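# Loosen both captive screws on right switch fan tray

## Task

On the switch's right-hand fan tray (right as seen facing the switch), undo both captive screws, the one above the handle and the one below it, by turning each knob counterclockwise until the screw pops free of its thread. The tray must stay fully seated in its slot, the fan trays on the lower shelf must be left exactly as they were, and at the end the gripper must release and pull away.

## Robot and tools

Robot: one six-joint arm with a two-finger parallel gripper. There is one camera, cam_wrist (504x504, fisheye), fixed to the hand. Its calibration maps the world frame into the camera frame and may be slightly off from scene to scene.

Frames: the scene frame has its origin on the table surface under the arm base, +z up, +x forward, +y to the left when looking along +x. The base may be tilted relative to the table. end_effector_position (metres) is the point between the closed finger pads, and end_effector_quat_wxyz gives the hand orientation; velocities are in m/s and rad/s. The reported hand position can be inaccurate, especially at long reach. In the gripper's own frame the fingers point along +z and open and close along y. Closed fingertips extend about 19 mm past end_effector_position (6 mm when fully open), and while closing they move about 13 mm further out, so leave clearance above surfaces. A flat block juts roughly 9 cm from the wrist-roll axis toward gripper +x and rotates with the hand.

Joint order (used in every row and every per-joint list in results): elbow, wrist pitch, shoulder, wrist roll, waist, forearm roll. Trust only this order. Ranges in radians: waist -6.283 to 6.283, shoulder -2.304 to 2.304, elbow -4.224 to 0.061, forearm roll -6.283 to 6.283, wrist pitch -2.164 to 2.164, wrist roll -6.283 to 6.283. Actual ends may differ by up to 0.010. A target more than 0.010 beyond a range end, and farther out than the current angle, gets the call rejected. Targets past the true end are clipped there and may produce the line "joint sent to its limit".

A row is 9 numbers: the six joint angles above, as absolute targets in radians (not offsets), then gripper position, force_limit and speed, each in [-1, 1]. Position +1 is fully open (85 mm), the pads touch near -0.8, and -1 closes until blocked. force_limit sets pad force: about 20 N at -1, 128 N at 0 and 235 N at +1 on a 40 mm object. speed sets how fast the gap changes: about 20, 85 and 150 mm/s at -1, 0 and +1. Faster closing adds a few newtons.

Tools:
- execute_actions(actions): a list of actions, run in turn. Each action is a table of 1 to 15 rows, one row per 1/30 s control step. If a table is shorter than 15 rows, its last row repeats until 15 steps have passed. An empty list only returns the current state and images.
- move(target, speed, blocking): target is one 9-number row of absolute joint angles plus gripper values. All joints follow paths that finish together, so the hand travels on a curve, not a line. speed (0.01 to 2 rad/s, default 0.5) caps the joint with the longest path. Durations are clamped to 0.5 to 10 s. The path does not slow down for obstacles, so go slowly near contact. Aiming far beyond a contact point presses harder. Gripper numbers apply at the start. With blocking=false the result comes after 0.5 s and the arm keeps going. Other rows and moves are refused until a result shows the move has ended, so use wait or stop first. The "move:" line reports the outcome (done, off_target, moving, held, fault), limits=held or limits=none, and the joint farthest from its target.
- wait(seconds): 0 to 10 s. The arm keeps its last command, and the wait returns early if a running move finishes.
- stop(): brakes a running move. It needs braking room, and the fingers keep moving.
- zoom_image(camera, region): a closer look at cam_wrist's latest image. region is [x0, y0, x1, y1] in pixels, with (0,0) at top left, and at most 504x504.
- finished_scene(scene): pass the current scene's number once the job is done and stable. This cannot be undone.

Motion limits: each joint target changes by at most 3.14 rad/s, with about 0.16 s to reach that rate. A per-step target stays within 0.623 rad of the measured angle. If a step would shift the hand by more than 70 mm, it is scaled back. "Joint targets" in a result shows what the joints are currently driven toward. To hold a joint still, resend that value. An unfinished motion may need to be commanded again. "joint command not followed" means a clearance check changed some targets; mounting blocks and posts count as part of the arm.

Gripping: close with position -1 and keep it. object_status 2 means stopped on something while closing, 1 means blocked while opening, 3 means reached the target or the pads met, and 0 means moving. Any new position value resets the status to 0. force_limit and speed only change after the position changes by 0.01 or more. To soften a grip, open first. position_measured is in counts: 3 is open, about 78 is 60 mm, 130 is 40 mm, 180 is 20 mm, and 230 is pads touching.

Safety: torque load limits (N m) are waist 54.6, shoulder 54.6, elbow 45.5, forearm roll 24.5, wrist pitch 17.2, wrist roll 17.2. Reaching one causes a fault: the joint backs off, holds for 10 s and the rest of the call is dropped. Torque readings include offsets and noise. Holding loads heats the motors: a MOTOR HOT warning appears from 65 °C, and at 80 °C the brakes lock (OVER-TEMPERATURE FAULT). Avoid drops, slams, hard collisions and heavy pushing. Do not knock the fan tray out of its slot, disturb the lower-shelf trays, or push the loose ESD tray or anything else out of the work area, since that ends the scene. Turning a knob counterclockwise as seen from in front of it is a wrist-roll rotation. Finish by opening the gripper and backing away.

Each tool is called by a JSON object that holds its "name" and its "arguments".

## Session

{"name": "execute_actions", "arguments": {"actions": []}}

Scene clock: 0.00 s.
end_effector_position=(+0.4758, +0.2110, +0.3700) position_measured=3 object_status=3 end_effector_quat_wxyz=(+0.068, +0.552, +0.805, -0.206) end_effector_velocity=(+0.000, +0.001, +0.000) end_effector_angular_velocity=(+0.001, -0.001, +0.001)
Joint names: [elbow, wrist pitch, shoulder, wrist roll, waist, forearm roll]
Joint positions: [-1.147 -1.099 -0.277  1.967  0.574 -0.324]
Joint velocities: [-0.     0.001  0.     0.     0.001  0.   ]
Joint torques (N m, as the arm reports them, + toward a larger angle): no reading
Joint targets: [-1.147 -1.099 -0.277 1.967 0.574 -0.324]
camera_calibration (this result's frames):
cam_wrist: T_world_to_cam=[[0.923077, 0.291856, -0.250499, -0.401966], [0.383498, -0.748038, 0.541635, -0.190532], [-0.0293033, -0.596036, -0.802423, 0.5837], [0, 0, 0, 1]] pos_world=[0.461219, 0.322697, 0.470881]

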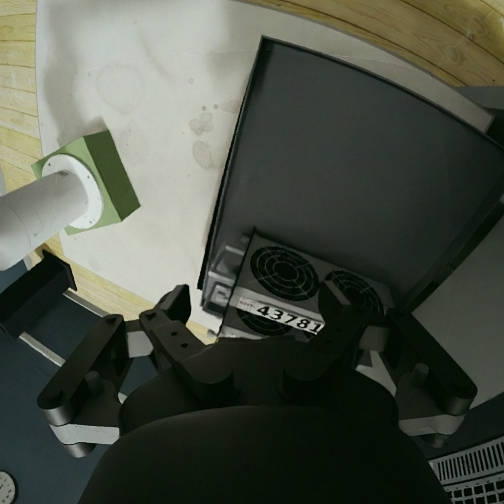

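{"name": "move", "arguments": {"target": [-0.9, -1.099, 0.1, 1.967, 0.574, -0.324, 1, 0, 0], "speed": 0.8}}

{"name": "move", "arguments": {"target": [-0.6, 0.95, 0.1, 3.24, -0.17, -0.17, 1, 0, 0], "speed": 1.0}}

Scene clock: 1.90 s.
end_effector_position=(+0.4032, +0.1646, +0.4458) position_measured=3 object_status=3 end_effector_quat_wxyz=(+0.093, +0.564, +0.807, -0.148) end_effector_velocity=(-0.001, +0.000, +0.001) end_effector_angular_velocity=(+0.002, -0.001, -0.000)
Joint names: [elbow, wrist pitch, shoulder, wrist roll, waist, forearm roll]
Joint positions: [-0.9   -1.099  0.1    1.967  0.574 -0.324]
Joint velocities: [ 0.001 -0.001  0.003  0.     0.001  0.001]
Joint torques (N m, as the arm reports them, + toward a larger angle): [-27.74  -0.66  17.19   0.24   1.48   1.47]
Joint targets: [-0.900 -1.099 0.100 1.967 0.574 -0.324]
move: done; limits=none; farthest joint: the waist, 0.000 radians from its target (0.000 radians at the start)
camera_calibration (this result's frames):
cam_wrist: T_world_to_cam=[[0.943638, 0.305201, -0.128061, -0.367443], [0.325414, -0.784859, 0.527354, -0.202609], [0.0604394, -0.539304, -0.839939, 0.585944], [0, 0, 0, 1]] pos_world=[0.377251, 0.269127, 0.551949]

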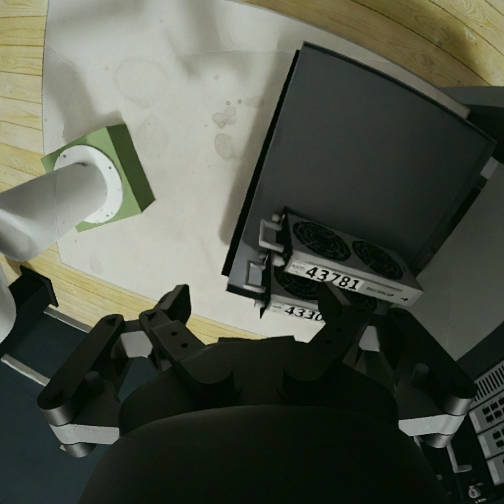

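Scene clock: 4.67 s.
end_effector_position=(+0.6689, -0.0384, +0.5814) position_measured=3 object_status=3 end_effector_quat_wxyz=(+0.042, +0.720, +0.016, +0.692) end_effector_velocity=(-0.000, -0.001, +0.000) end_effector_angular_velocity=(+0.000, -0.001, -0.002)
Joint names: [elbow, wrist pitch, shoulder, wrist roll, waist, forearm roll]
Joint positions: [-0.6   0.95  0.1   3.24 -0.17 -0.17]
Joint velocities: [ 0.     0.001  0.     0.001 -0.002 -0.001]
Joint torques (N m, as the arm reports them, + toward a larger angle): [-27.36   1.74  15.24  -0.05   1.8    2.19]
Joint targets: [-0.600 0.950 0.100 3.240 -0.170 -0.170]
move: done; limits=none; farthest joint: the waist, 0.000 radians from its target (0.744 radians at the start)
camera_calibration (this result's frames):
cam_wrist: T_world_to_cam=[[-0.0360334, -0.997196, 0.065592, -0.0462049], [-0.270137, -0.0534719, -0.961336, 0.772037], [0.962147, -0.052359, -0.267453, -0.342924], [0, 0, 0, 1]] pos_world=[0.536835, -0.0227483, 0.653501]

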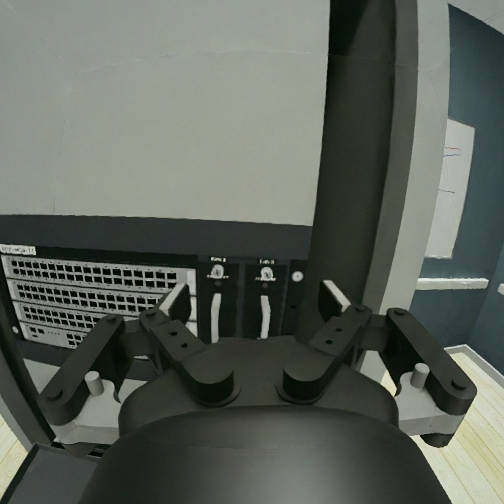

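{"name": "move", "arguments": {"target": [-0.792, 1.098, -0.1935, 3.24, -0.183, -0.2025, 0.0, 0, 1], "speed": 0.5}}

Scene clock: 7.03 s.
end_effector_position=(+0.7501, -0.0543, +0.5413) position_measured=129 object_status=3 end_effector_quat_wxyz=(+0.032, +0.705, +0.028, +0.708) end_effector_velocity=(+0.001, -0.000, -0.001) end_effector_angular_velocity=(+0.000, +0.001, -0.001)
Joint names: [elbow, wrist pitch, shoulder, wrist roll, waist, forearm roll]
Joint positions: [-0.792  1.098 -0.193  3.24  -0.183 -0.202]
Joint velocities: [-0.001 -0.    -0.003 -0.    -0.     0.   ]
Joint torques (N m, as the arm reports them, + toward a larger angle): [-25.84   1.69  22.37   0.15   0.29   2.65]
Joint targets: [-0.792 1.098 -0.194 3.240 -0.183 -0.203]
move: done; limits=none; farthest joint: the waist, 0.000 radians from its target (0.013 radians at the start)
camera_calibration (this result's frames):
cam_wrist: T_world_to_cam=[[-0.0063117, -0.997731, 0.067028, -0.079554], [-0.227742, -0.0638336, -0.971627, 0.727839], [0.973701, -0.0213977, -0.226822, -0.461592], [0, 0, 0, 1]] pos_world=[0.61471, -0.0427899, 0.60782]

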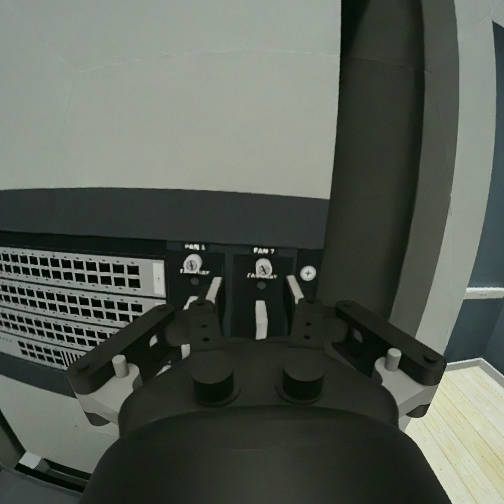

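{"name": "move", "arguments": {"target": [-0.896, 1.065, -0.264, 3.24, -0.1823, -0.205, 0.0, 0, 1], "speed": 0.2}}

Scene clock: 8.93 s.
end_effector_position=(+0.7855, -0.0605, +0.5437) position_measured=129 object_status=3 end_effector_quat_wxyz=(+0.035, +0.705, +0.030, +0.708) end_effector_velocity=(+0.001, +0.000, +0.000) end_effector_angular_velocity=(+0.000, -0.000, +0.001)
Joint names: [elbow, wrist pitch, shoulder, wrist roll, waist, forearm roll]
Joint positions: [-0.896  1.065 -0.264  3.24  -0.182 -0.205]
Joint velocities: [-0.002 -0.    -0.002  0.     0.    -0.   ]
Joint torques (N m, as the arm reports them, + toward a larger angle): [-26.4    1.65  24.62   0.15   1.01   2.68]
Joint targets: [-0.896 1.065 -0.264 3.240 -0.182 -0.205]
move: done; limits=none; farthest joint: the waist, 0.000 radians from its target (0.001 radians at the start)
camera_calibration (this result's frames):
cam_wrist: T_world_to_cam=[[-0.00662822, -0.997233, 0.0740451, -0.0892485], [-0.22806, -0.0705878, -0.971085, 0.737384], [0.973625, -0.0233232, -0.226961, -0.495641], [0, 0, 0, 1]] pos_world=[0.650144, -0.0485112, 0.61018]

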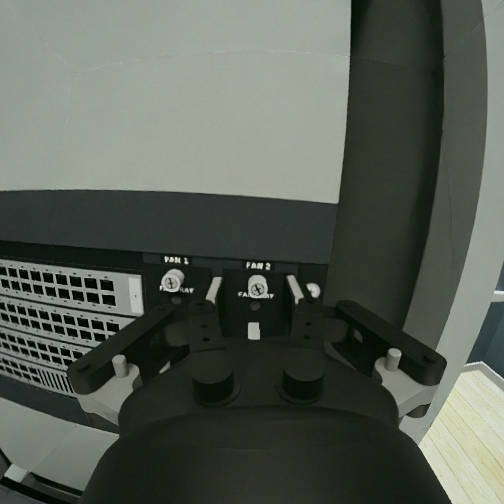

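{"name": "move", "arguments": {"target": [-0.929, 1.055, -0.286, 3.24, -0.184, -0.205, 0.0, 0, 1], "speed": 0.06}}

{"name": "execute_actions", "arguments": {"actions": [[[-0.929, 1.055, -0.286, 3.24, -0.184, -0.205, -1, 0.5, 0]], [[-0.929, 1.055, -0.286, 3.24, -0.184, -0.205, -1, 0.5, 0]]]}}

Scene clock: 11.03 s.
end_effector_position=(+0.7932, -0.0630, +0.5442) position_measured=128 object_status=3 end_effector_quat_wxyz=(+0.035, +0.703, +0.030, +0.710) end_effector_velocity=(-0.000, -0.001, +0.000) end_effector_angular_velocity=(-0.001, -0.002, -0.003)
Joint names: [elbow, wrist pitch, shoulder, wrist roll, waist, forearm roll]
Joint positions: [-0.919  1.067 -0.283  3.24  -0.184 -0.205]
Joint velocities: [ 0.     0.002 -0.001 -0.002 -0.001  0.003]
Joint torques (N m, as the arm reports them, + toward a larger angle): [-61.1   -5.91   0.69  -0.71   0.29   8.74]
Joint targets: [-0.929 1.055 -0.286 3.240 -0.184 -0.205]
move: off_target; limits=none; farthest joint: the wrist pitch, 0.012 radians from its target (0.010 radians at the start)
camera_calibration (this result's frames):
cam_wrist: T_world_to_cam=[[-0.00761388, -0.997161, 0.0749146, -0.091429], [-0.222138, -0.0713582, -0.972401, 0.735354], [0.974986, -0.0240451, -0.220964, -0.507483], [0, 0, 0, 1]] pos_world=[0.657442, -0.0508984, 0.609772]

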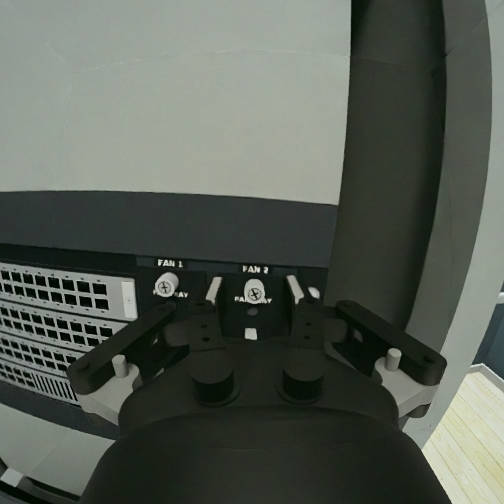

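Scene clock: 12.03 s.
end_effector_position=(+0.7914, -0.0634, +0.5398) position_measured=207 object_status=2 end_effector_quat_wxyz=(+0.035, +0.706, +0.029, +0.707) end_effector_velocity=(-0.000, -0.000, +0.000) end_effector_angular_velocity=(+0.002, -0.001, -0.001)
Joint names: [elbow, wrist pitch, shoulder, wrist roll, waist, forearm roll]
Joint positions: [-0.912  1.065 -0.283  3.24  -0.184 -0.205]
Joint velocities: [ 0.     0.001  0.     0.001 -0.     0.001]
Joint torques (N m, as the arm reports them, + toward a larger angle): [-71.54  -5.38   2.79   0.27   1.91   8.67]
Joint targets: [-0.929 1.055 -0.286 3.240 -0.184 -0.205]
camera_calibration (this result's frames):
cam_wrist: T_world_to_cam=[[-0.00839109, -0.997227, 0.0739518, -0.0903323], [-0.230044, -0.0700458, -0.970656, 0.736062], [0.973144, -0.025157, -0.228818, -0.501066], [0, 0, 0, 1]] pos_world=[0.656178, -0.0511291, 0.606491]

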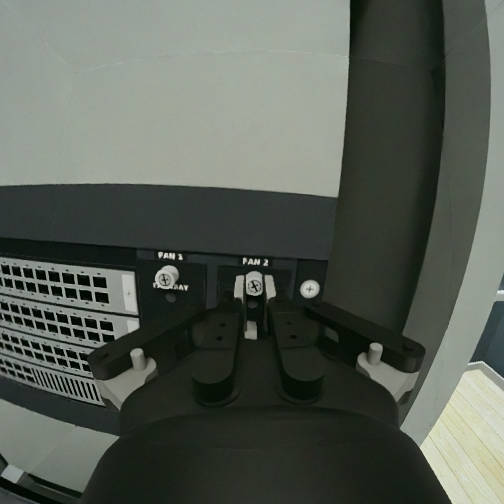

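{"name": "execute_actions", "arguments": {"actions": [[[-0.902, 1.063, -0.268, 3.24, -0.184, -0.205, -0.2, 0, 1]], [[-0.902, 1.063, -0.268, 3.24, -0.184, -0.205, -0.2, 0, 1]], [[-0.902, 1.063, -0.268, 3.24, -0.184, -0.205, -1, 0.5, 0]], [[-0.902, 1.063, -0.268, 3.24, -0.184, -0.205, -1, 0.5, 0]]]}}

Scene clock: 14.23 s.
end_effector_position=(+0.7873, -0.0624, +0.5440) position_measured=210 object_status=2 end_effector_quat_wxyz=(+0.036, +0.705, +0.029, +0.708) end_effector_velocity=(+0.000, +0.001, +0.000) end_effector_angular_velocity=(-0.001, -0.000, +0.002)
Joint names: [elbow, wrist pitch, shoulder, wrist roll, waist, forearm roll]
Joint positions: [-0.902  1.063 -0.268  3.24  -0.184 -0.205]
Joint velocities: [-0.     0.    -0.    -0.     0.001 -0.001]
Joint torques (N m, as the arm reports them, + toward a larger angle): [-32.04   1.01  22.15   0.07   9.81  -1.91]
Joint targets: [-0.902 1.063 -0.268 3.240 -0.184 -0.205]
camera_calibration (this result's frames):
cam_wrist: T_world_to_cam=[[-0.0089623, -0.997181, 0.0745001, -0.08957], [-0.227948, -0.0705042, -0.971117, 0.737864], [0.973632, -0.0256856, -0.226673, -0.49772], [0, 0, 0, 1]] pos_world=[0.651987, -0.0500792, 0.610406]

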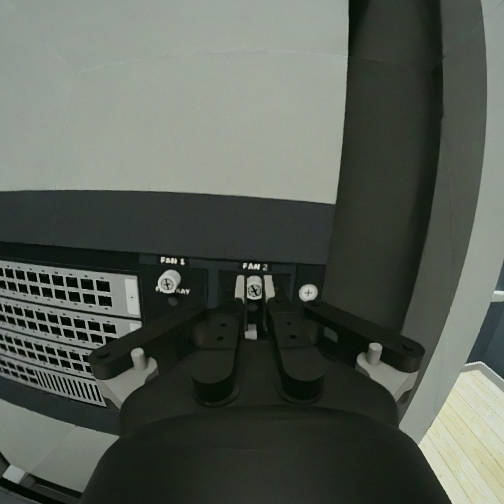

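{"name": "move", "arguments": {"target": [-0.897, 1.064, -0.2645, -6.1, -0.1855, -0.205, -1, 0.5, 0], "speed": 2.0}}

{"name": "execute_actions", "arguments": {"actions": [[[-0.897, 1.064, -0.2645, -6.1, -0.1855, -0.205, -0.3, 0, 1]], [[-0.897, 1.064, -0.2645, -6.1, -0.1855, -0.205, -0.3, 0, 1]]]}}

{"name": "move", "arguments": {"target": [-0.897, 1.064, -0.2645, 6.18, -0.1855, -0.205, -0.3, 0, 1], "speed": 2.0}}

{"name": "execute_actions", "arguments": {"actions": [[[-0.897, 1.064, -0.2645, 6.18, -0.1855, -0.205, -1, 0.5, 0]], [[-0.897, 1.064, -0.2645, 6.18, -0.1855, -0.205, -1, 0.5, 0]]]}}

{"name": "move", "arguments": {"target": [-0.892, 1.065, -0.261, -6.1, -0.1855, -0.205, -1, 0.5, 0], "speed": 2.0}}

Scene clock: 20.37 s.
end_effector_position=(+0.7858, -0.0625, +0.5451) position_measured=210 object_status=2 end_effector_quat_wxyz=(+0.710, +0.000, +0.704, -0.005) end_effector_velocity=(-0.000, -0.001, +0.000) end_effector_angular_velocity=(-0.002, -0.001, -0.001)
Joint names: [elbow, wrist pitch, shoulder, wrist roll, waist, forearm roll]
Joint positions: [-0.898  1.067 -0.265 -6.1   -0.185 -0.205]
Joint velocities: [-0.     0.001 -0.    -0.003 -0.001  0.001]
Joint torques (N m, as the arm reports them, + toward a larger angle): [-8.67 -3.49 11.91 -0.02 -1.2   2.34]
Joint targets: [-0.897 1.064 -0.265 -6.100 -0.185 -0.205]
move: done; limits=none; farthest joint: the wrist pitch, 0.003 radians from its target (0.001 radians at the start)
camera_calibration (this result's frames):
cam_wrist: T_world_to_cam=[[0.0082347, 0.999914, 0.0102421, 0.0565772], [-0.23876, -0.00798015, 0.971046, -0.307648], [0.971044, -0.0104417, 0.238674, -0.746651], [0, 0, 0, 1]] pos_world=[0.651111, -0.0668237, 0.476367]

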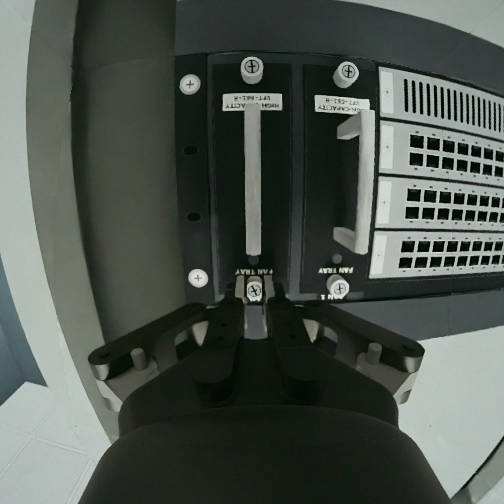

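Scene clock: 21.37 s.
end_effector_position=(+0.7856, -0.0630, +0.5439) position_measured=167 object_status=3 end_effector_quat_wxyz=(+0.708, +0.001, +0.706, -0.006) end_effector_velocity=(-0.000, -0.000, -0.000) end_effector_angular_velocity=(+0.001, -0.000, -0.001)
Joint names: [elbow, wrist pitch, shoulder, wrist roll, waist, forearm roll]
Joint positions: [-0.897  1.064 -0.265 -6.1   -0.185 -0.205]
Joint velocities: [ 0.     0.    -0.     0.001 -0.     0.001]
Joint torques (N m, as the arm reports them, + toward a larger angle): [-25.71   1.8   26.13   0.14   0.7    2.03]
Joint targets: [-0.897 1.064 -0.265 -6.100 -0.185 -0.205]
camera_calibration (this result's frames):
cam_wrist: T_world_to_cam=[[0.00950543, 0.999903, 0.0102103, 0.0560705], [-0.235165, -0.00768902, 0.971925, -0.309837], [0.971909, -0.0116397, 0.235069, -0.744985], [0, 0, 0, 1]] pos_world=[0.650662, -0.0671188, 0.475689]

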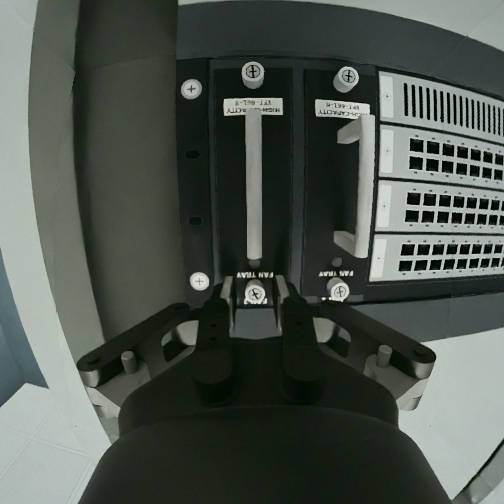

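Scene clock: 28.43 s.
end_effector_position=(+0.7856, -0.0630, +0.5439) position_measured=167 object_status=3 end_effector_quat_wxyz=(+0.700, -0.100, +0.699, -0.107) end_effector_velocity=(-0.000, -0.001, -0.000) end_effector_angular_velocity=(+0.003, +0.001, -0.001)
Joint names: [elbow, wrist pitch, shoulder, wrist roll, waist, forearm roll]
Joint positions: [-0.897  1.064 -0.264  6.18  -0.186 -0.205]
Joint velocities: [ 0.    -0.001  0.     0.003 -0.001  0.001]
Joint torques (N m, as the arm reports them, + toward a larger angle): [-27.78   1.58  25.03   0.06  -0.23   1.91]
Joint targets: [-0.897 1.064 -0.265 6.180 -0.185 -0.205]
move: done; limits=none; farthest joint: the waist, 0.000 radians from its target (0.000 radians at the start)
camera_calibration (this result's frames):
cam_wrist: T_world_to_cam=[[0.0101946, 0.961987, -0.272904, 0.207126], [-0.232413, 0.267724, 0.935044, -0.274617], [0.972564, 0.0538941, 0.226308, -0.736616], [0, 0, 0, 1]] pos_world=[0.650469, -0.086032, 0.480007]

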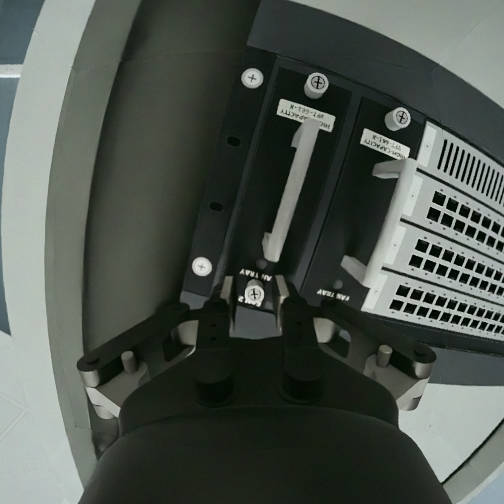

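Scene clock: 29.43 s.
end_effector_position=(+0.7855, -0.0630, +0.5439) position_measured=210 object_status=2 end_effector_quat_wxyz=(+0.700, -0.100, +0.699, -0.107) end_effector_velocity=(+0.000, -0.001, +0.000) end_effector_angular_velocity=(+0.001, +0.000, -0.001)
Joint names: [elbow, wrist pitch, shoulder, wrist roll, waist, forearm roll]
Joint positions: [-0.897  1.064 -0.264  6.18  -0.186 -0.205]
Joint velocities: [-0.    -0.001  0.     0.001 -0.001  0.   ]
Joint torques (N m, as the arm reports them, + toward a larger angle): [-32.56   0.76  22.2    0.18   3.9    1.67]
Joint targets: [-0.897 1.064 -0.265 6.180 -0.185 -0.205]
camera_calibration (this result's frames):
cam_wrist: T_world_to_cam=[[0.0102515, 0.962062, -0.272637, 0.206961], [-0.232493, 0.267473, 0.935096, -0.274602], [0.972544, 0.0538, 0.226415, -0.736584], [0, 0, 0, 1]] pos_world=[0.650395, -0.0860323, 0.479978]

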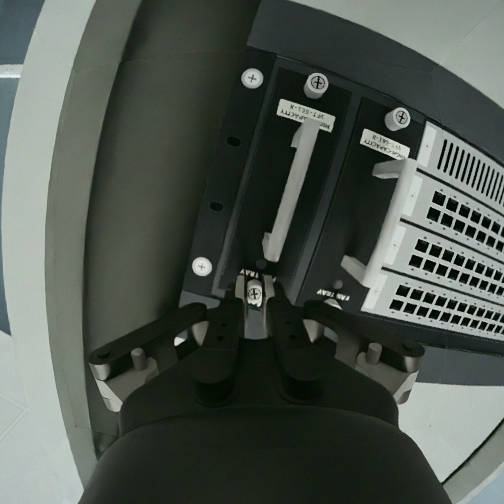

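Scene clock: 36.50 s.
end_effector_position=(+0.7839, -0.0629, +0.5433) position_measured=210 object_status=2 end_effector_quat_wxyz=(+0.708, +0.001, +0.706, -0.006) end_effector_velocity=(-0.000, +0.001, -0.000) end_effector_angular_velocity=(-0.003, +0.000, +0.002)
Joint names: [elbow, wrist pitch, shoulder, wrist roll, waist, forearm roll]
Joint positions: [-0.892  1.064 -0.261 -6.1   -0.186 -0.205]
Joint velocities: [ 0.     0.     0.    -0.003  0.001 -0.001]
Joint torques (N m, as the arm reports them, + toward a larger angle): [-23.97   0.15  22.44   0.08  -4.91   4.34]
Joint targets: [-0.892 1.065 -0.261 -6.100 -0.185 -0.205]
move: done; limits=none; farthest joint: the wrist pitch, 0.001 radians from its target (0.001 radians at the start)
camera_calibration (this result's frames):
cam_wrist: T_world_to_cam=[[0.0100754, 0.99989, 0.0108626, 0.0552382], [-0.23374, -0.00820724, 0.972265, -0.311046], [0.972247, -0.0123349, 0.233632, -0.742732], [0, 0, 0, 1]] pos_world=[0.648858, -0.0669465, 0.475344]

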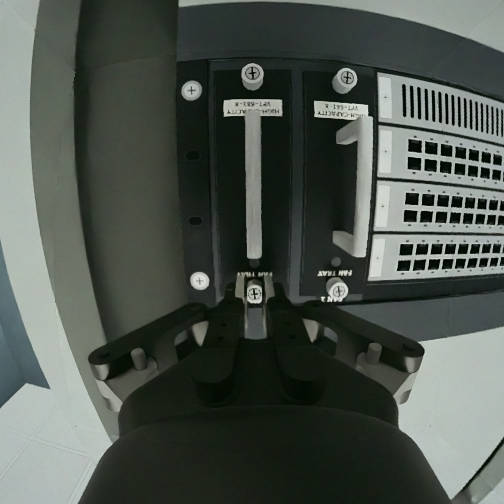

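{"name": "execute_actions", "arguments": {"actions": [[[-0.892, 1.065, -0.261, -6.1, -0.1855, -0.205, -0.3, 0, 1]], [[-0.892, 1.065, -0.261, -6.1, -0.1855, -0.205, -0.3, 0, 1]]]}}

{"name": "move", "arguments": {"target": [-0.892, 1.065, -0.261, 6.18, -0.1855, -0.205, -0.3, 0, 1], "speed": 2.0}}

{"name": "execute_actions", "arguments": {"actions": [[[-0.892, 1.065, -0.261, 6.18, -0.1855, -0.205, -1, 0.5, 0]], [[-0.892, 1.065, -0.261, 6.18, -0.1855, -0.205, -1, 0.5, 0]]]}}

{"name": "move", "arguments": {"target": [-0.888, 1.066, -0.258, -6.1, -0.1855, -0.205, -1, 0.5, 0], "speed": 2.0}}

Scene clock: 37.77 s.
end_effector_position=(+0.7839, -0.0626, +0.5437) position_measured=167 object_status=3 end_effector_quat_wxyz=(+0.708, +0.001, +0.706, -0.006) end_effector_velocity=(-0.000, -0.000, +0.000) end_effector_angular_velocity=(-0.001, -0.001, -0.000)
Joint names: [elbow, wrist pitch, shoulder, wrist roll, waist, forearm roll]
Joint positions: [-0.892  1.065 -0.261 -6.1   -0.186 -0.205]
Joint velocities: [-0.     0.     0.    -0.001 -0.     0.   ]
Joint torques (N m, as the arm reports them, + toward a larger angle): [-27.07   1.65  25.85   0.22   2.83   2.55]
Joint targets: [-0.892 1.065 -0.261 -6.100 -0.185 -0.205]
camera_calibration (this result's frames):
cam_wrist: T_world_to_cam=[[0.00945199, 0.9999, 0.0104751, 0.0556517], [-0.234718, -0.00796437, 0.972031, -0.310503], [0.972018, -0.0116463, 0.234619, -0.743153], [0, 0, 0, 1]] pos_world=[0.648951, -0.0667741, 0.475593]

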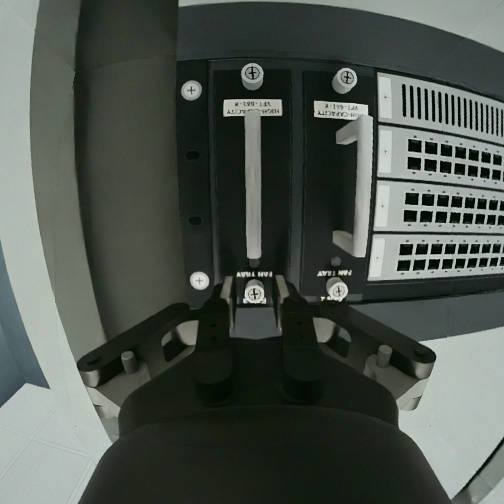

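Scene clock: 44.83 s.
end_effector_position=(+0.7839, -0.0626, +0.5437) position_measured=167 object_status=3 end_effector_quat_wxyz=(+0.700, -0.100, +0.699, -0.107) end_effector_velocity=(-0.000, -0.000, -0.000) end_effector_angular_velocity=(+0.003, +0.000, -0.001)
Joint names: [elbow, wrist pitch, shoulder, wrist roll, waist, forearm roll]
Joint positions: [-0.892  1.065 -0.261  6.18  -0.186 -0.205]
Joint velocities: [ 0.    -0.     0.     0.003 -0.     0.   ]
Joint torques (N m, as the arm reports them, + toward a larger angle): [-26.53   1.74  24.75  -0.05   1.23   2.56]
Joint targets: [-0.892 1.065 -0.261 6.180 -0.185 -0.205]
move: done; limits=none; farthest joint: the waist, 0.000 radians from its target (0.000 radians at the start)
camera_calibration (this result's frames):
cam_wrist: T_world_to_cam=[[0.0100067, 0.962062, -0.272648, 0.206788], [-0.231975, 0.267456, 0.93523, -0.2754], [0.97267, 0.0538889, 0.225851, -0.734795], [0, 0, 0, 1]] pos_world=[0.648758, -0.0856878, 0.479897]

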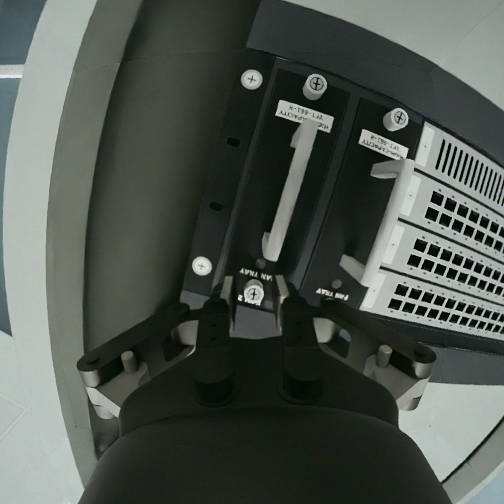

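Scene clock: 45.83 s.
end_effector_position=(+0.7838, -0.0627, +0.5437) position_measured=210 object_status=2 end_effector_quat_wxyz=(+0.700, -0.100, +0.699, -0.107) end_effector_velocity=(+0.000, +0.000, -0.000) end_effector_angular_velocity=(-0.000, +0.001, +0.001)
Joint names: [elbow, wrist pitch, shoulder, wrist roll, waist, forearm roll]
Joint positions: [-0.892  1.065 -0.261  6.18  -0.186 -0.205]
Joint velocities: [-0.    -0.001 -0.    -0.     0.001 -0.   ]
Joint torques (N m, as the arm reports them, + toward a larger angle): [-32.48   0.63  21.89   0.14   3.13   0.38]
Joint targets: [-0.892 1.065 -0.261 6.180 -0.185 -0.205]
camera_calibration (this result's frames):
cam_wrist: T_world_to_cam=[[0.010212, 0.962142, -0.272357, 0.20657], [-0.232058, 0.267215, 0.935278, -0.275381], [0.972648, 0.0536515, 0.226002, -0.734783], [0, 0, 0, 1]] pos_world=[0.648671, -0.0857421, 0.47988]

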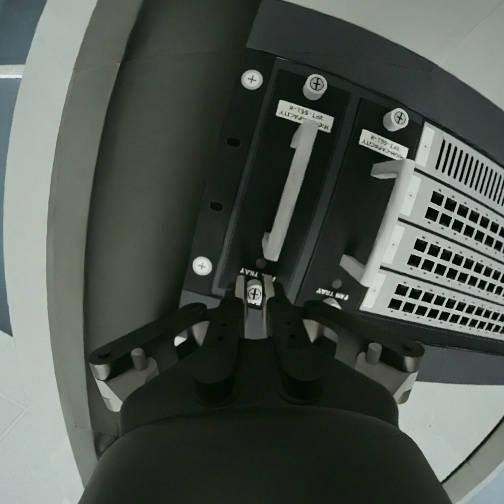

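Scene clock: 52.90 s.
end_effector_position=(+0.7825, -0.0627, +0.5432) position_measured=210 object_status=2 end_effector_quat_wxyz=(+0.708, +0.001, +0.706, -0.006) end_effector_velocity=(-0.000, -0.000, +0.001) end_effector_angular_velocity=(-0.003, -0.002, -0.000)
Joint names: [elbow, wrist pitch, shoulder, wrist roll, waist, forearm roll]
Joint positions: [-0.888  1.065 -0.258 -6.1   -0.186 -0.205]
Joint velocities: [-0.     0.001 -0.    -0.002 -0.001 -0.   ]
Joint torques (N m, as the arm reports them, + toward a larger angle): [-23.02   0.32  22.05   0.08   0.29   2.29]
Joint targets: [-0.888 1.066 -0.258 -6.100 -0.185 -0.205]
move: done; limits=none; farthest joint: the wrist pitch, 0.001 radians from its target (0.001 radians at the start)
camera_calibration (this result's frames):
cam_wrist: T_world_to_cam=[[0.0100947, 0.999888, 0.0110934, 0.0548718], [-0.233461, -0.00843069, 0.97233, -0.311552], [0.972314, -0.0124053, 0.23335, -0.7412], [0, 0, 0, 1]] pos_world=[0.64739, -0.066687, 0.475281]

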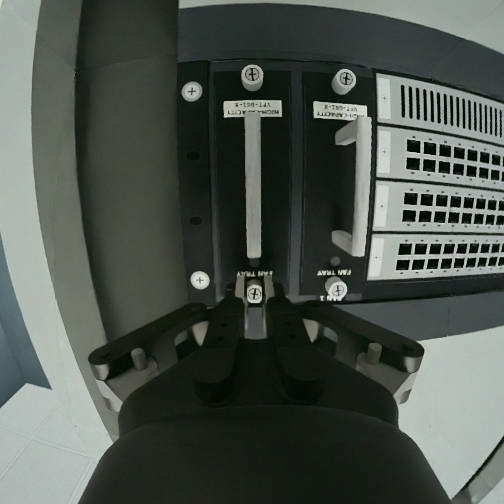

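{"name": "execute_actions", "arguments": {"actions": [[[-0.888, 1.066, -0.258, -6.1, -0.1855, -0.205, -0.3, 0, 1]], [[-0.888, 1.066, -0.258, -6.1, -0.1855, -0.205, -0.3, 0, 1]]]}}

{"name": "move", "arguments": {"target": [-0.888, 1.066, -0.258, 6.18, -0.1855, -0.205, -0.3, 0, 1], "speed": 2.0}}

{"name": "execute_actions", "arguments": {"actions": [[[-0.888, 1.066, -0.258, 6.18, -0.1855, -0.205, -1, 0.5, 0]], [[-0.888, 1.066, -0.258, 6.18, -0.1855, -0.205, -1, 0.5, 0]]]}}

Scene clock: 54.23 s.
end_effector_position=(+0.7826, -0.0623, +0.5438) position_measured=167 object_status=3 end_effector_quat_wxyz=(+0.708, +0.001, +0.706, -0.006) end_effector_velocity=(+0.000, +0.001, +0.000) end_effector_angular_velocity=(+0.001, -0.001, +0.001)
Joint names: [elbow, wrist pitch, shoulder, wrist roll, waist, forearm roll]
Joint positions: [-0.888  1.066 -0.258 -6.1   -0.185 -0.205]
Joint velocities: [-0.     0.     0.     0.     0.001  0.   ]
Joint torques (N m, as the arm reports them, + toward a larger angle): [-26.68   1.79  24.52   0.17  -0.18   1.9 ]
Joint targets: [-0.888 1.066 -0.258 -6.100 -0.185 -0.205]
camera_calibration (this result's frames):
cam_wrist: T_world_to_cam=[[0.00934798, 0.9999, 0.0106525, 0.0553537], [-0.234721, -0.00816114, 0.972028, -0.31089], [0.972018, -0.0115869, 0.234621, -0.741839], [0, 0, 0, 1]] pos_world=[0.647591, -0.0664809, 0.475655]

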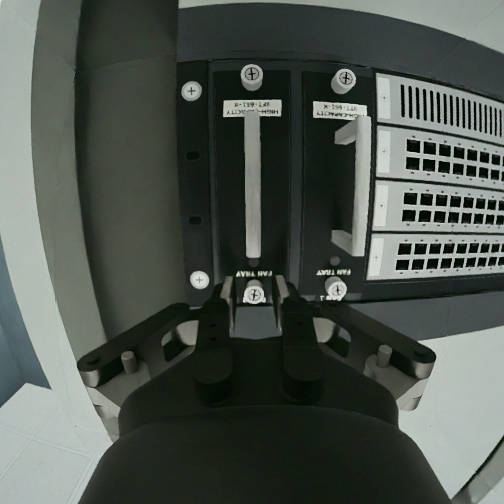

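Scene clock: 61.30 s.
end_effector_position=(+0.7826, -0.0623, +0.5438) position_measured=167 object_status=3 end_effector_quat_wxyz=(+0.700, -0.100, +0.699, -0.107) end_effector_velocity=(+0.000, +0.000, +0.000) end_effector_angular_velocity=(+0.002, -0.000, +0.001)
Joint names: [elbow, wrist pitch, shoulder, wrist roll, waist, forearm roll]
Joint positions: [-0.888  1.066 -0.258  6.18  -0.186 -0.205]
Joint velocities: [-0.    -0.     0.     0.002  0.    -0.001]
Joint torques (N m, as the arm reports them, + toward a larger angle): [-26.46   1.5   24.84   0.12  -0.15   1.95]
Joint targets: [-0.888 1.066 -0.258 6.180 -0.185 -0.205]
move: done; limits=none; farthest joint: the waist, 0.000 radians from its target (0.000 radians at the start)
camera_calibration (this result's frames):
cam_wrist: T_world_to_cam=[[0.00991027, 0.962111, -0.272477, 0.206521], [-0.232005, 0.267266, 0.935276, -0.275867], [0.972664, 0.0539472, 0.225864, -0.733499], [0, 0, 0, 1]] pos_world=[0.647399, -0.0853965, 0.479955]

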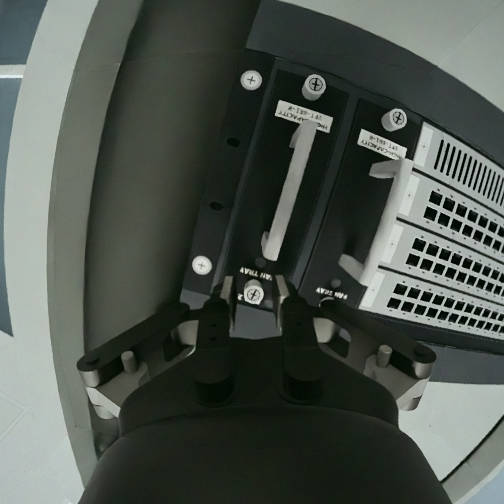

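Scene clock: 62.30 s.
end_effector_position=(+0.7826, -0.0624, +0.5438) position_measured=210 object_status=2 end_effector_quat_wxyz=(+0.700, -0.100, +0.699, -0.107) end_effector_velocity=(+0.000, +0.001, -0.000) end_effector_angular_velocity=(+0.000, +0.001, +0.002)
Joint names: [elbow, wrist pitch, shoulder, wrist roll, waist, forearm roll]
Joint positions: [-0.888  1.066 -0.258  6.18  -0.186 -0.205]
Joint velocities: [ 0.    -0.001  0.     0.     0.002  0.   ]
Joint torques (N m, as the arm reports them, + toward a larger angle): [-26.81   1.58  25.61  -0.03   3.47   1.05]
Joint targets: [-0.888 1.066 -0.258 6.180 -0.185 -0.205]
camera_calibration (this result's frames):
cam_wrist: T_world_to_cam=[[0.0100531, 0.962185, -0.272212, 0.206346], [-0.232015, 0.267041, 0.935338, -0.275911], [0.97266, 0.0537544, 0.225926, -0.733538], [0, 0, 0, 1]] pos_world=[0.647393, -0.0854322, 0.479965]

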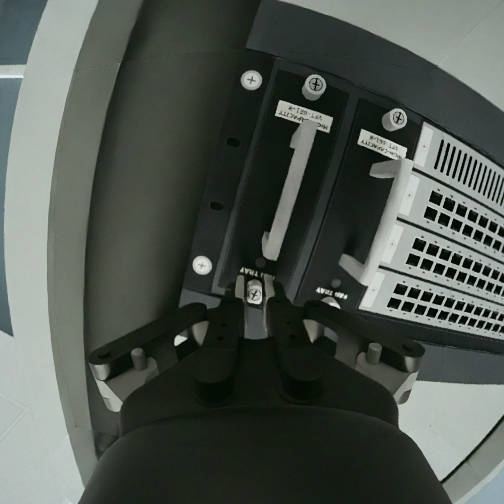

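{"name": "execute_actions", "arguments": {"actions": [[[-0.888, 1.066, -0.258, 6.18, -0.1855, -0.205, 0.0, 0, 1]], [[-0.888, 1.066, -0.258, 6.18, -0.1855, -0.205, 0.0, 0, 1]]]}}

{"name": "move", "arguments": {"target": [-0.77, 1.10, -0.18, 6.18, -0.1855, -0.205, 0.0, 0, 1], "speed": 0.4}}

{"name": "move", "arguments": {"target": [-0.801, 1.406, -0.510, 6.18, -0.192, -0.191, 0.0, 0, 1], "speed": 0.4}}

Scene clock: 64.20 s.
end_effector_position=(+0.7826, -0.0623, +0.5438) position_measured=129 object_status=3 end_effector_quat_wxyz=(+0.700, -0.100, +0.699, -0.107) end_effector_velocity=(-0.000, -0.001, +0.000) end_effector_angular_velocity=(-0.000, -0.001, -0.001)
Joint names: [elbow, wrist pitch, shoulder, wrist roll, waist, forearm roll]
Joint positions: [-0.888  1.066 -0.258  6.18  -0.185 -0.205]
Joint velocities: [-0.     0.001 -0.    -0.    -0.001 -0.   ]
Joint torques (N m, as the arm reports them, + toward a larger angle): [-25.87   1.76  23.68   0.17  -0.84   2.38]
Joint targets: [-0.888 1.066 -0.258 6.180 -0.185 -0.205]
camera_calibration (this result's frames):
cam_wrist: T_world_to_cam=[[0.00990744, 0.962179, -0.272238, 0.206396], [-0.232008, 0.267033, 0.935343, -0.275915], [0.972664, 0.0538943, 0.225878, -0.73351], [0, 0, 0, 1]] pos_world=[0.6474, -0.0853796, 0.479948]

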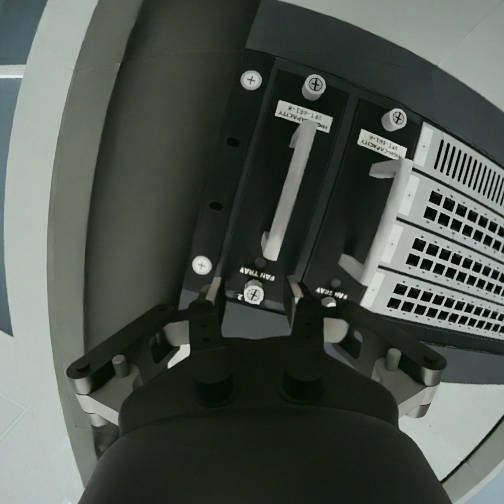

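Scene clock: 65.10 s.
end_effector_position=(+0.7425, -0.0543, +0.5381) position_measured=129 object_status=3 end_effector_quat_wxyz=(+0.699, -0.098, +0.701, -0.103) end_effector_velocity=(-0.001, -0.000, -0.000) end_effector_angular_velocity=(+0.000, +0.000, -0.001)
Joint names: [elbow, wrist pitch, shoulder, wrist roll, waist, forearm roll]
Joint positions: [-0.77   1.1   -0.18   6.18  -0.186 -0.205]
Joint velocities: [ 0.002  0.     0.002 -0.    -0.     0.   ]
Joint torques (N m, as the arm reports them, + toward a larger angle): [-26.1    1.73  22.97  -0.05  -0.37   1.65]
Joint targets: [-0.770 1.100 -0.180 6.180 -0.185 -0.205]
move: done; limits=none; farthest joint: the waist, 0.000 radians from its target (0.000 radians at the start)
camera_calibration (this result's frames):
cam_wrist: T_world_to_cam=[[0.0057037, 0.964142, -0.265327, 0.197012], [-0.227438, 0.259628, 0.938544, -0.287594], [0.973776, 0.0549922, 0.220763, -0.69175], [0, 0, 0, 1]] pos_world=[0.607076, -0.0772397, 0.474905]

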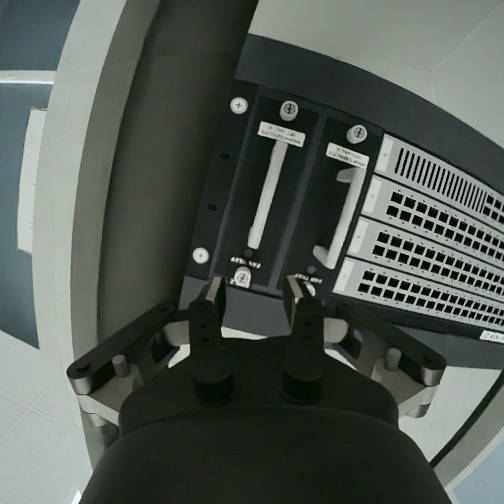

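Scene clock: 66.47 s.
end_effector_position=(+0.7508, -0.0711, +0.4029) position_measured=129 object_status=3 end_effector_quat_wxyz=(+0.706, -0.077, +0.699, -0.082) end_effector_velocity=(-0.001, -0.000, -0.002) end_effector_angular_velocity=(+0.001, +0.002, +0.000)
Joint names: [elbow, wrist pitch, shoulder, wrist roll, waist, forearm roll]
Joint positions: [-0.801  1.406 -0.51   6.18  -0.192 -0.191]
Joint velocities: [ 0.001  0.002 -0.003 -0.     0.    -0.   ]
Joint torques (N m, as the arm reports them, + toward a larger angle): [-19.4    1.77  27.3    0.08   1.65   1.21]
Joint targets: [-0.801 1.406 -0.510 6.180 -0.192 -0.191]
move: done; limits=none; farthest joint: the waist, 0.000 radians from its target (0.006 radians at the start)
camera_calibration (this result's frames):
cam_wrist: T_world_to_cam=[[0.00790748, 0.97813, -0.207842, 0.153475], [-0.239918, 0.203634, 0.949196, -0.153345], [0.970761, 0.0423595, 0.236282, -0.673892], [0, 0, 0, 1]] pos_world=[0.616184, -0.0903465, 0.336682]

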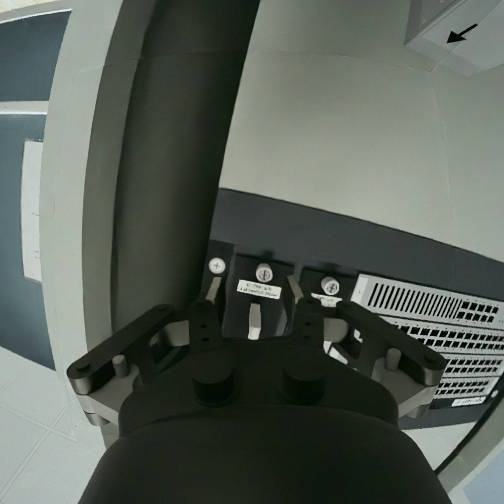

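{"name": "move", "arguments": {"target": [-0.880, 1.366, -0.549, 6.18, -0.169, -0.170, 0.0, 0, 1], "speed": 0.15}}

Scene clock: 68.00 s.
end_effector_position=(+0.7798, -0.0653, +0.4023) position_measured=129 object_status=3 end_effector_quat_wxyz=(+0.706, -0.078, +0.699, -0.082) end_effector_velocity=(+0.001, +0.001, -0.000) end_effector_angular_velocity=(-0.000, +0.001, +0.000)
Joint names: [elbow, wrist pitch, shoulder, wrist roll, waist, forearm roll]
Joint positions: [-0.88   1.366 -0.549  6.18  -0.169 -0.17 ]
Joint velocities: [-0.002 -0.002 -0.001 -0.     0.001  0.001]
Joint torques (N m, as the arm reports them, + toward a larger angle): [-20.25   1.7   28.8    0.28   0.57   1.35]
Joint targets: [-0.880 1.366 -0.549 6.180 -0.169 -0.170]
move: done; limits=none; farthest joint: the waist, 0.000 radians from its target (0.023 radians at the start)
camera_calibration (this result's frames):
cam_wrist: T_world_to_cam=[[0.00711043, 0.97807, -0.208156, 0.148252], [-0.240088, 0.203742, 0.94913, -0.146795], [0.970725, 0.043227, 0.236271, -0.702089], [0, 0, 0, 1]] pos_world=[0.645237, -0.0847437, 0.33607]

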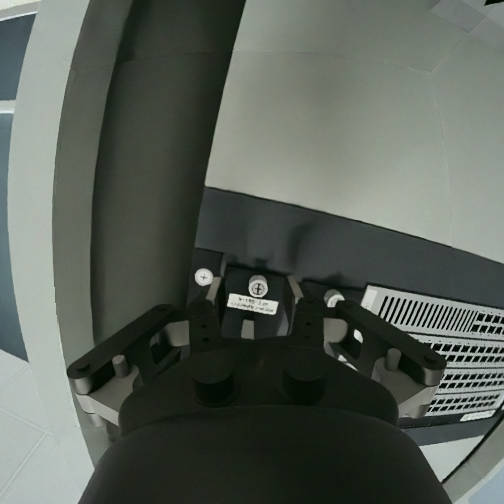

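{"name": "move", "arguments": {"target": [-0.900, 1.356, -0.559, 6.18, -0.1645, -0.166, 0.0, 0, 1], "speed": 0.05}}

{"name": "execute_actions", "arguments": {"actions": [[[-0.900, 1.356, -0.559, 6.18, -0.1645, -0.166, -1, 0.5, 0]], [[-0.900, 1.356, -0.559, 6.18, -0.1645, -0.166, -1, 0.5, 0]]]}}

Scene clock: 69.03 s.
end_effector_position=(+0.7870, -0.0643, +0.4023) position_measured=129 object_status=3 end_effector_quat_wxyz=(+0.706, -0.078, +0.699, -0.082) end_effector_velocity=(+0.000, +0.001, -0.001) end_effector_angular_velocity=(+0.000, +0.002, +0.001)
Joint names: [elbow, wrist pitch, shoulder, wrist roll, waist, forearm roll]
Joint positions: [-0.9    1.356 -0.559  6.18  -0.165 -0.166]
Joint velocities: [-0.001 -0.002 -0.001  0.     0.001  0.   ]
Joint torques (N m, as the arm reports them, + toward a larger angle): [-20.91   1.74  28.55   0.15   0.1    1.59]
Joint targets: [-0.900 1.356 -0.559 6.180 -0.164 -0.166]
move: done; limits=none; farthest joint: the waist, 0.000 radians from its target (0.005 radians at the start)
camera_calibration (this result's frames):
cam_wrist: T_world_to_cam=[[0.00690999, 0.978018, -0.208408, 0.147397], [-0.240253, 0.203932, 0.949047, -0.145049], [0.970686, 0.0435128, 0.236381, -0.709115], [0, 0, 0, 1]] pos_world=[0.652461, -0.0837212, 0.335999]

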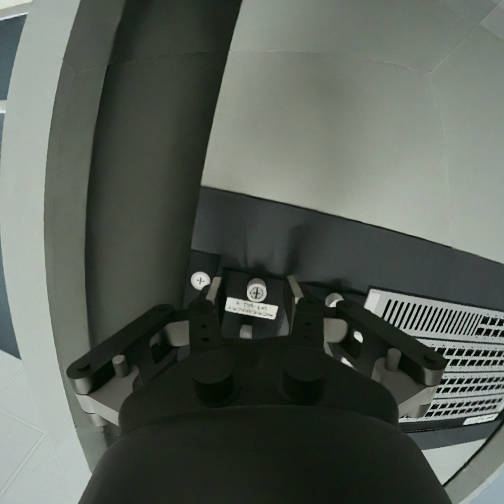

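Scene clock: 70.03 s.
end_effector_position=(+0.7869, -0.0635, +0.4021) position_measured=210 object_status=2 end_effector_quat_wxyz=(+0.706, -0.079, +0.699, -0.082) end_effector_velocity=(+0.000, -0.001, -0.000) end_effector_angular_velocity=(-0.001, +0.001, +0.001)
Joint names: [elbow, wrist pitch, shoulder, wrist roll, waist, forearm roll]
Joint positions: [-0.9    1.356 -0.559  6.18  -0.164 -0.168]
Joint velocities: [-0.001 -0.001 -0.     0.    -0.002 -0.003]
Joint torques (N m, as the arm reports them, + toward a larger angle): [-29.66   0.71  29.28   0.04 -13.88  10.81]
Joint targets: [-0.900 1.356 -0.559 6.180 -0.164 -0.166]
camera_calibration (this result's frames):
cam_wrist: T_world_to_cam=[[0.00477912, 0.977975, -0.208668, 0.148355], [-0.240416, 0.203674, 0.949061, -0.144941], [0.970658, 0.0456316, 0.236095, -0.708746], [0, 0, 0, 1]] pos_world=[0.652395, -0.0832252, 0.335845]

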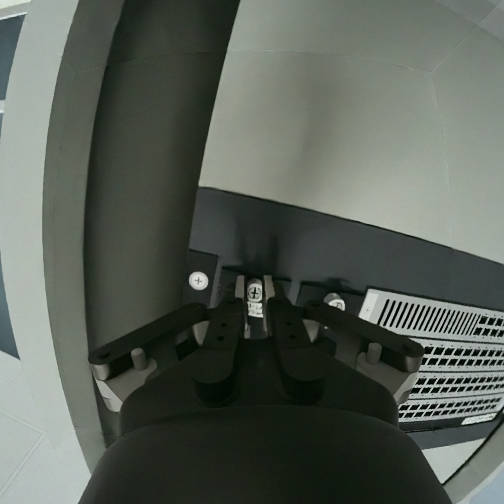

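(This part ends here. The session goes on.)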